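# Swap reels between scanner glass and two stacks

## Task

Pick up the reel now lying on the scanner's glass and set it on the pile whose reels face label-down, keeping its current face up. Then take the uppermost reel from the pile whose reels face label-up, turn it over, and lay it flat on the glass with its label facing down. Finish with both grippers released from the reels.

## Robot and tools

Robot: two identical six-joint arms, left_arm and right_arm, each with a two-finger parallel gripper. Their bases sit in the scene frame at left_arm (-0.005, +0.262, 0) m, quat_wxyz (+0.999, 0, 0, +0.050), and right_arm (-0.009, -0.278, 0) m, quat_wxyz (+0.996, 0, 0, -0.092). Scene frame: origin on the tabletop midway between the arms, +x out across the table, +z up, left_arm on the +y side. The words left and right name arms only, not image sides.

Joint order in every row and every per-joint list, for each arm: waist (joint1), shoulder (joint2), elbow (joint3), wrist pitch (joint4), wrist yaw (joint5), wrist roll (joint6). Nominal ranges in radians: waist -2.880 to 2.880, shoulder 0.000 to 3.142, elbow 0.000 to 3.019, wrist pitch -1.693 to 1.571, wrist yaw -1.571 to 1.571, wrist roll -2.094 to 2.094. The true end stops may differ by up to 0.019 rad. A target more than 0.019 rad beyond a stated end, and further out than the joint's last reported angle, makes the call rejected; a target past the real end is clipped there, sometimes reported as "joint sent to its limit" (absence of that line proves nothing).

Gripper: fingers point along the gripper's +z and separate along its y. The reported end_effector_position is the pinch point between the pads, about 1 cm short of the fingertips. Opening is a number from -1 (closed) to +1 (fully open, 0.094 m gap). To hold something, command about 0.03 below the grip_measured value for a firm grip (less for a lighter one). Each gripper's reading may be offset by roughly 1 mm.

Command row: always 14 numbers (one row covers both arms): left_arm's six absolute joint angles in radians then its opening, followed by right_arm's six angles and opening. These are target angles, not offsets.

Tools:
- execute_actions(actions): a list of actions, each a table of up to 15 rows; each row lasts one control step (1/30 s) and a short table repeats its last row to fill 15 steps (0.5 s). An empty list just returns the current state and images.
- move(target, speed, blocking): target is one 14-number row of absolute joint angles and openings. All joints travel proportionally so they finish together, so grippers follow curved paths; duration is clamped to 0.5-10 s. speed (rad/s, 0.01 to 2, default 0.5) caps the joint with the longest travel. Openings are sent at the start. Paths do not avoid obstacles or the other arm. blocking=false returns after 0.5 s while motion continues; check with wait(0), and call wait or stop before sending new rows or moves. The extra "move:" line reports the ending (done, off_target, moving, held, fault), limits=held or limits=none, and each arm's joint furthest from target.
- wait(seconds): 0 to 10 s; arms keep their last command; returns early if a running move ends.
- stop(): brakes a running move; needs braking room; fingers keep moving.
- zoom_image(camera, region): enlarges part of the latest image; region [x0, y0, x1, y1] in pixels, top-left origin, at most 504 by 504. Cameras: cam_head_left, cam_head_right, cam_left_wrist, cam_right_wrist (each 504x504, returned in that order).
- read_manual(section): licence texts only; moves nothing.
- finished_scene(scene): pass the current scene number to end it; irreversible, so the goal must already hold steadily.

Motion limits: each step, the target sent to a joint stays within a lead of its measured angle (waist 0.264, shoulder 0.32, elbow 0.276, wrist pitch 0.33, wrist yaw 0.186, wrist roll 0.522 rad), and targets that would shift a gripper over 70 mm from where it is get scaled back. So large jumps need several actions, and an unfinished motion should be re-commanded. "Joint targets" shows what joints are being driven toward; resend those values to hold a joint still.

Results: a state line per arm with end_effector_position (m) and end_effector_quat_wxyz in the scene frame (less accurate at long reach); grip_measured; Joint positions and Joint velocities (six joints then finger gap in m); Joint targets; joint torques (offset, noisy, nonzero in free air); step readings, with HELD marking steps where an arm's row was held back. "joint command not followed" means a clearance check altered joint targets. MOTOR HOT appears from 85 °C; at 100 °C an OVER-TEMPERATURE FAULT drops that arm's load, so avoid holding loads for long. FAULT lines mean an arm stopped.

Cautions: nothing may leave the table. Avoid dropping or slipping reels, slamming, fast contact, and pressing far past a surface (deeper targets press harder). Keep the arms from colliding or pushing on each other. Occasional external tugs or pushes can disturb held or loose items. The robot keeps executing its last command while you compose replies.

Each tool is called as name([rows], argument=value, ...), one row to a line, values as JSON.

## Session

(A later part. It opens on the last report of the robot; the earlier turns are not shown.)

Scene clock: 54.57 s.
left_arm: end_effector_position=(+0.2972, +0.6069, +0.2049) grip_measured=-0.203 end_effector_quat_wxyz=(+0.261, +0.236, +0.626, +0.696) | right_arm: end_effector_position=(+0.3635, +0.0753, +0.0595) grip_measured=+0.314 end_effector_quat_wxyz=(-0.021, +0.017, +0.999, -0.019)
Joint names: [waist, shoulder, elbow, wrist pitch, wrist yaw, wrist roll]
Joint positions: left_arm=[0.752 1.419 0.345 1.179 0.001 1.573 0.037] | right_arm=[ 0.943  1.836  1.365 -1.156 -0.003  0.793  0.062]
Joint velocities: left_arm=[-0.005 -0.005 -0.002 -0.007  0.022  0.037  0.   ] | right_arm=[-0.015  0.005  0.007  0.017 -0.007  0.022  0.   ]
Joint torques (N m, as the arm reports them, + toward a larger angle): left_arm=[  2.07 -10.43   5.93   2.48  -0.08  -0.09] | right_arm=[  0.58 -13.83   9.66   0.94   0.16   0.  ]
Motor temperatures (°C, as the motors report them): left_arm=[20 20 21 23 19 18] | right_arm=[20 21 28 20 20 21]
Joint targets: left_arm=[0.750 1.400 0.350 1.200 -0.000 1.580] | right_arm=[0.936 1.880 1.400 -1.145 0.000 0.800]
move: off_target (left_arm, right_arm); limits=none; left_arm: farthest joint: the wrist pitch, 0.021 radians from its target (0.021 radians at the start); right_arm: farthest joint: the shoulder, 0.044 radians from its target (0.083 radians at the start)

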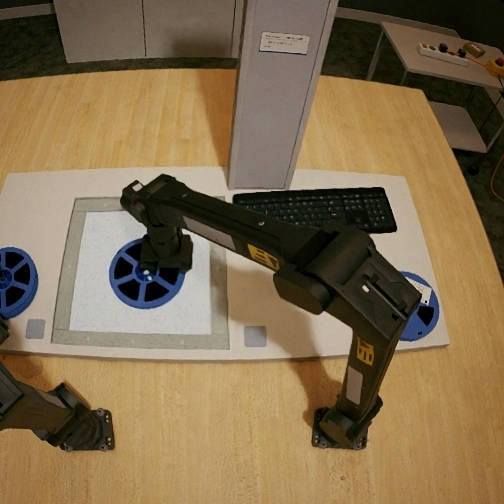

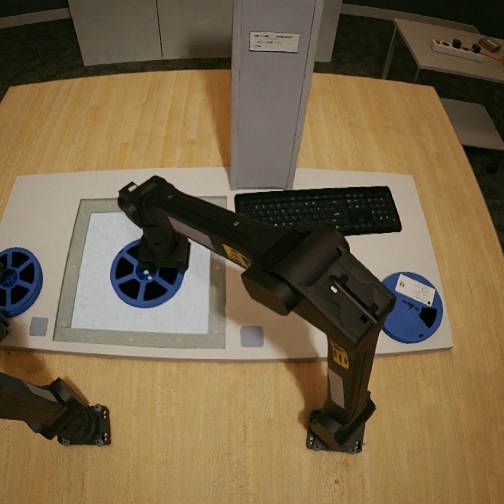

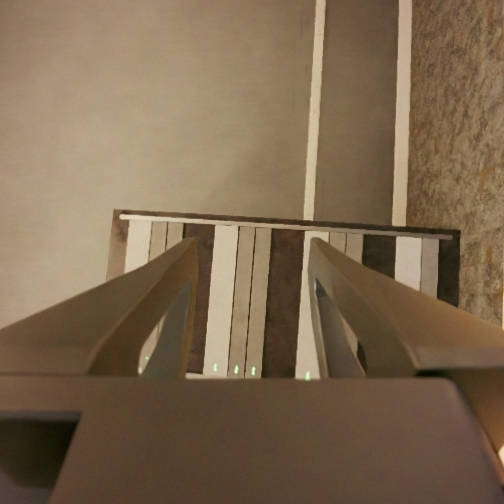

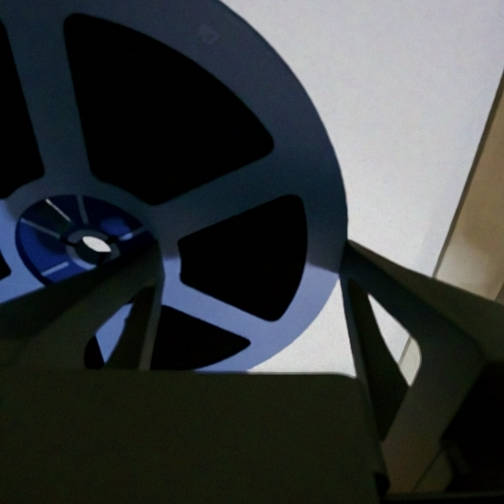

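execute_actions([
  [[0.75,1.4,0.35,1.2,0,1.58,-0.2,0.936,1.85,1.40,-1.145,0,0.8,0.5]],
  [[0.75,1.4,0.35,1.2,0,1.58,-0.2,0.936,1.79,1.40,-1.145,0,0.8,0.5]],
  [[0.75,1.4,0.35,1.2,0,1.58,-0.2,0.936,1.73,1.40,-1.145,0,0.8,0.5]],
])

Scene clock: 56.23 s.
left_arm: end_effector_position=(+0.2972, +0.6069, +0.2049) grip_measured=-0.203 end_effector_quat_wxyz=(+0.261, +0.236, +0.626, +0.696) | right_arm: end_effector_position=(+0.3677, +0.0791, +0.1113) grip_measured=+0.498 end_effector_quat_wxyz=(+0.018, +0.017, +1.000, +0.019)
Joint names: [waist, shoulder, elbow, wrist pitch, wrist yaw, wrist roll]
Joint positions: left_arm=[0.752 1.419 0.345 1.179 0.001 1.573 0.037] | right_arm=[ 0.943  1.731  1.366 -1.153 -0.002  0.793  0.07 ]
Joint velocities: left_arm=[ 0.005  0.005 -0.007 -0.012 -0.022 -0.022 -0.   ] | right_arm=[-0.005  0.005 -0.012  0.007 -0.007 -0.037 -0.   ]
Joint torques (N m, as the arm reports them, + toward a larger angle): left_arm=[  2.1  -10.46   5.96   2.46  -0.08  -0.1 ] | right_arm=[  0.62 -16.96  10.15   1.03   0.12  -0.01]
Motor temperatures (°C, as the motors report them): left_arm=[20 20 21 23 19 18] | right_arm=[20 21 28 20 20 21]
Joint targets: left_arm=[0.750 1.400 0.350 1.200 0.000 1.580] | right_arm=[0.936 1.730 1.400 -1.145 -0.000 0.800]
Step readings (joint positions; steps 1 to 15: 1st action; 16 to 30: 2nd action; 31 to 45: 3rd action):
0: left_arm=[0.752 1.419 0.345 1.179 0.001 1.573] | right_arm=[0.943 1.836 1.365 -1.156 -0.003 0.793]
1: left_arm=[0.752 1.419 0.345 1.179 0.001 1.573] | right_arm=[0.943 1.836 1.365 -1.156 -0.003 0.793]
2: left_arm=[0.752 1.419 0.345 1.179 0.001 1.573] | right_arm=[0.943 1.836 1.365 -1.155 -0.003 0.793]
4: left_arm=[0.752 1.419 0.345 1.179 0.001 1.573] | right_arm=[0.943 1.836 1.365 -1.155 -0.003 0.793]
8: left_arm=[0.752 1.419 0.345 1.179 0.001 1.573] | right_arm=[0.943 1.836 1.365 -1.155 -0.003 0.793]
15: left_arm=[0.752 1.419 0.345 1.179 0.001 1.573] | right_arm=[0.943 1.836 1.365 -1.155 -0.003 0.793]
16: left_arm=[0.752 1.419 0.345 1.179 0.001 1.573] | right_arm=[0.943 1.835 1.365 -1.155 -0.003 0.793]
17: left_arm=[0.752 1.419 0.345 1.179 0.001 1.573] | right_arm=[0.943 1.833 1.365 -1.155 -0.003 0.793]
19: left_arm=[0.752 1.419 0.345 1.179 0.001 1.573] | right_arm=[0.943 1.826 1.365 -1.155 -0.002 0.793]
23: left_arm=[0.752 1.419 0.345 1.179 0.001 1.573] | right_arm=[0.943 1.809 1.365 -1.155 -0.002 0.793]
30: left_arm=[0.752 1.419 0.345 1.179 0.001 1.573] | right_arm=[0.943 1.803 1.365 -1.155 -0.002 0.793]
31: left_arm=[0.752 1.419 0.345 1.179 0.001 1.573] | right_arm=[0.943 1.799 1.365 -1.154 -0.002 0.793]
32: left_arm=[0.752 1.419 0.345 1.179 0.001 1.573] | right_arm=[0.943 1.795 1.365 -1.153 -0.002 0.793]
34: left_arm=[0.752 1.419 0.345 1.179 0.001 1.573] | right_arm=[0.943 1.779 1.365 -1.153 -0.002 0.793]
38: left_arm=[0.752 1.419 0.345 1.179 0.001 1.573] | right_arm=[0.943 1.743 1.365 -1.153 -0.002 0.793]
45: Joint positions above

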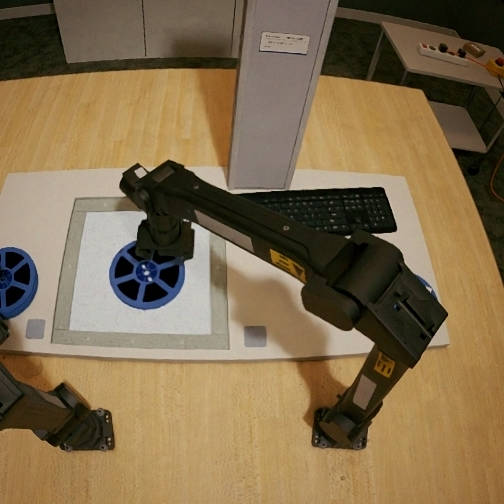

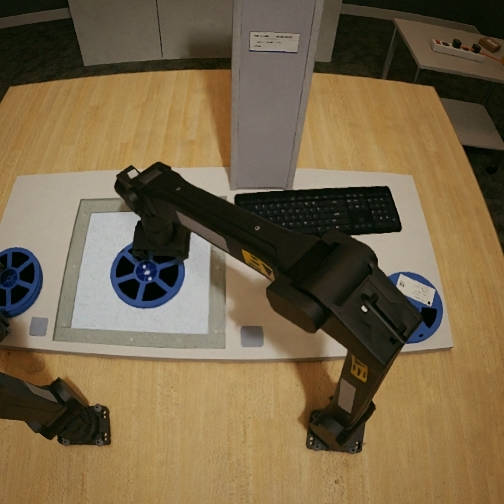

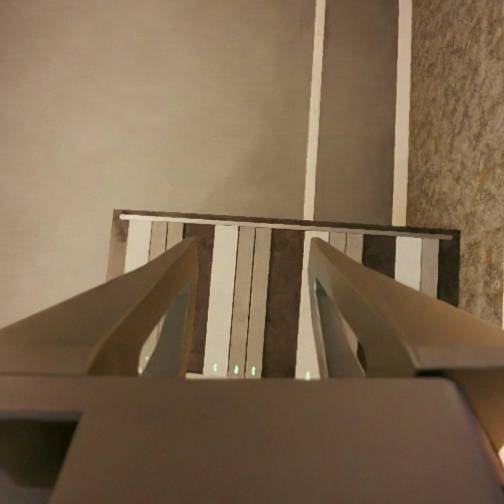

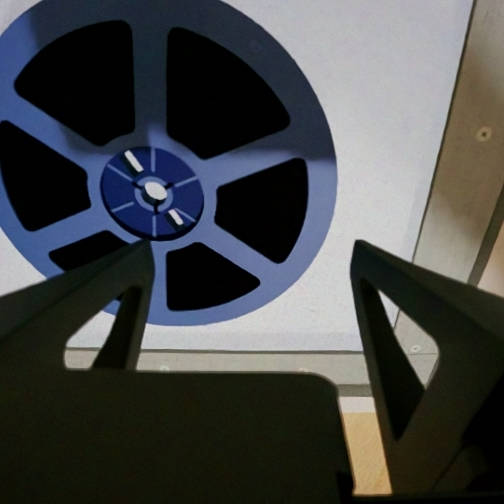

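finished_scene(scene=2)

The scene is finished: the task was done.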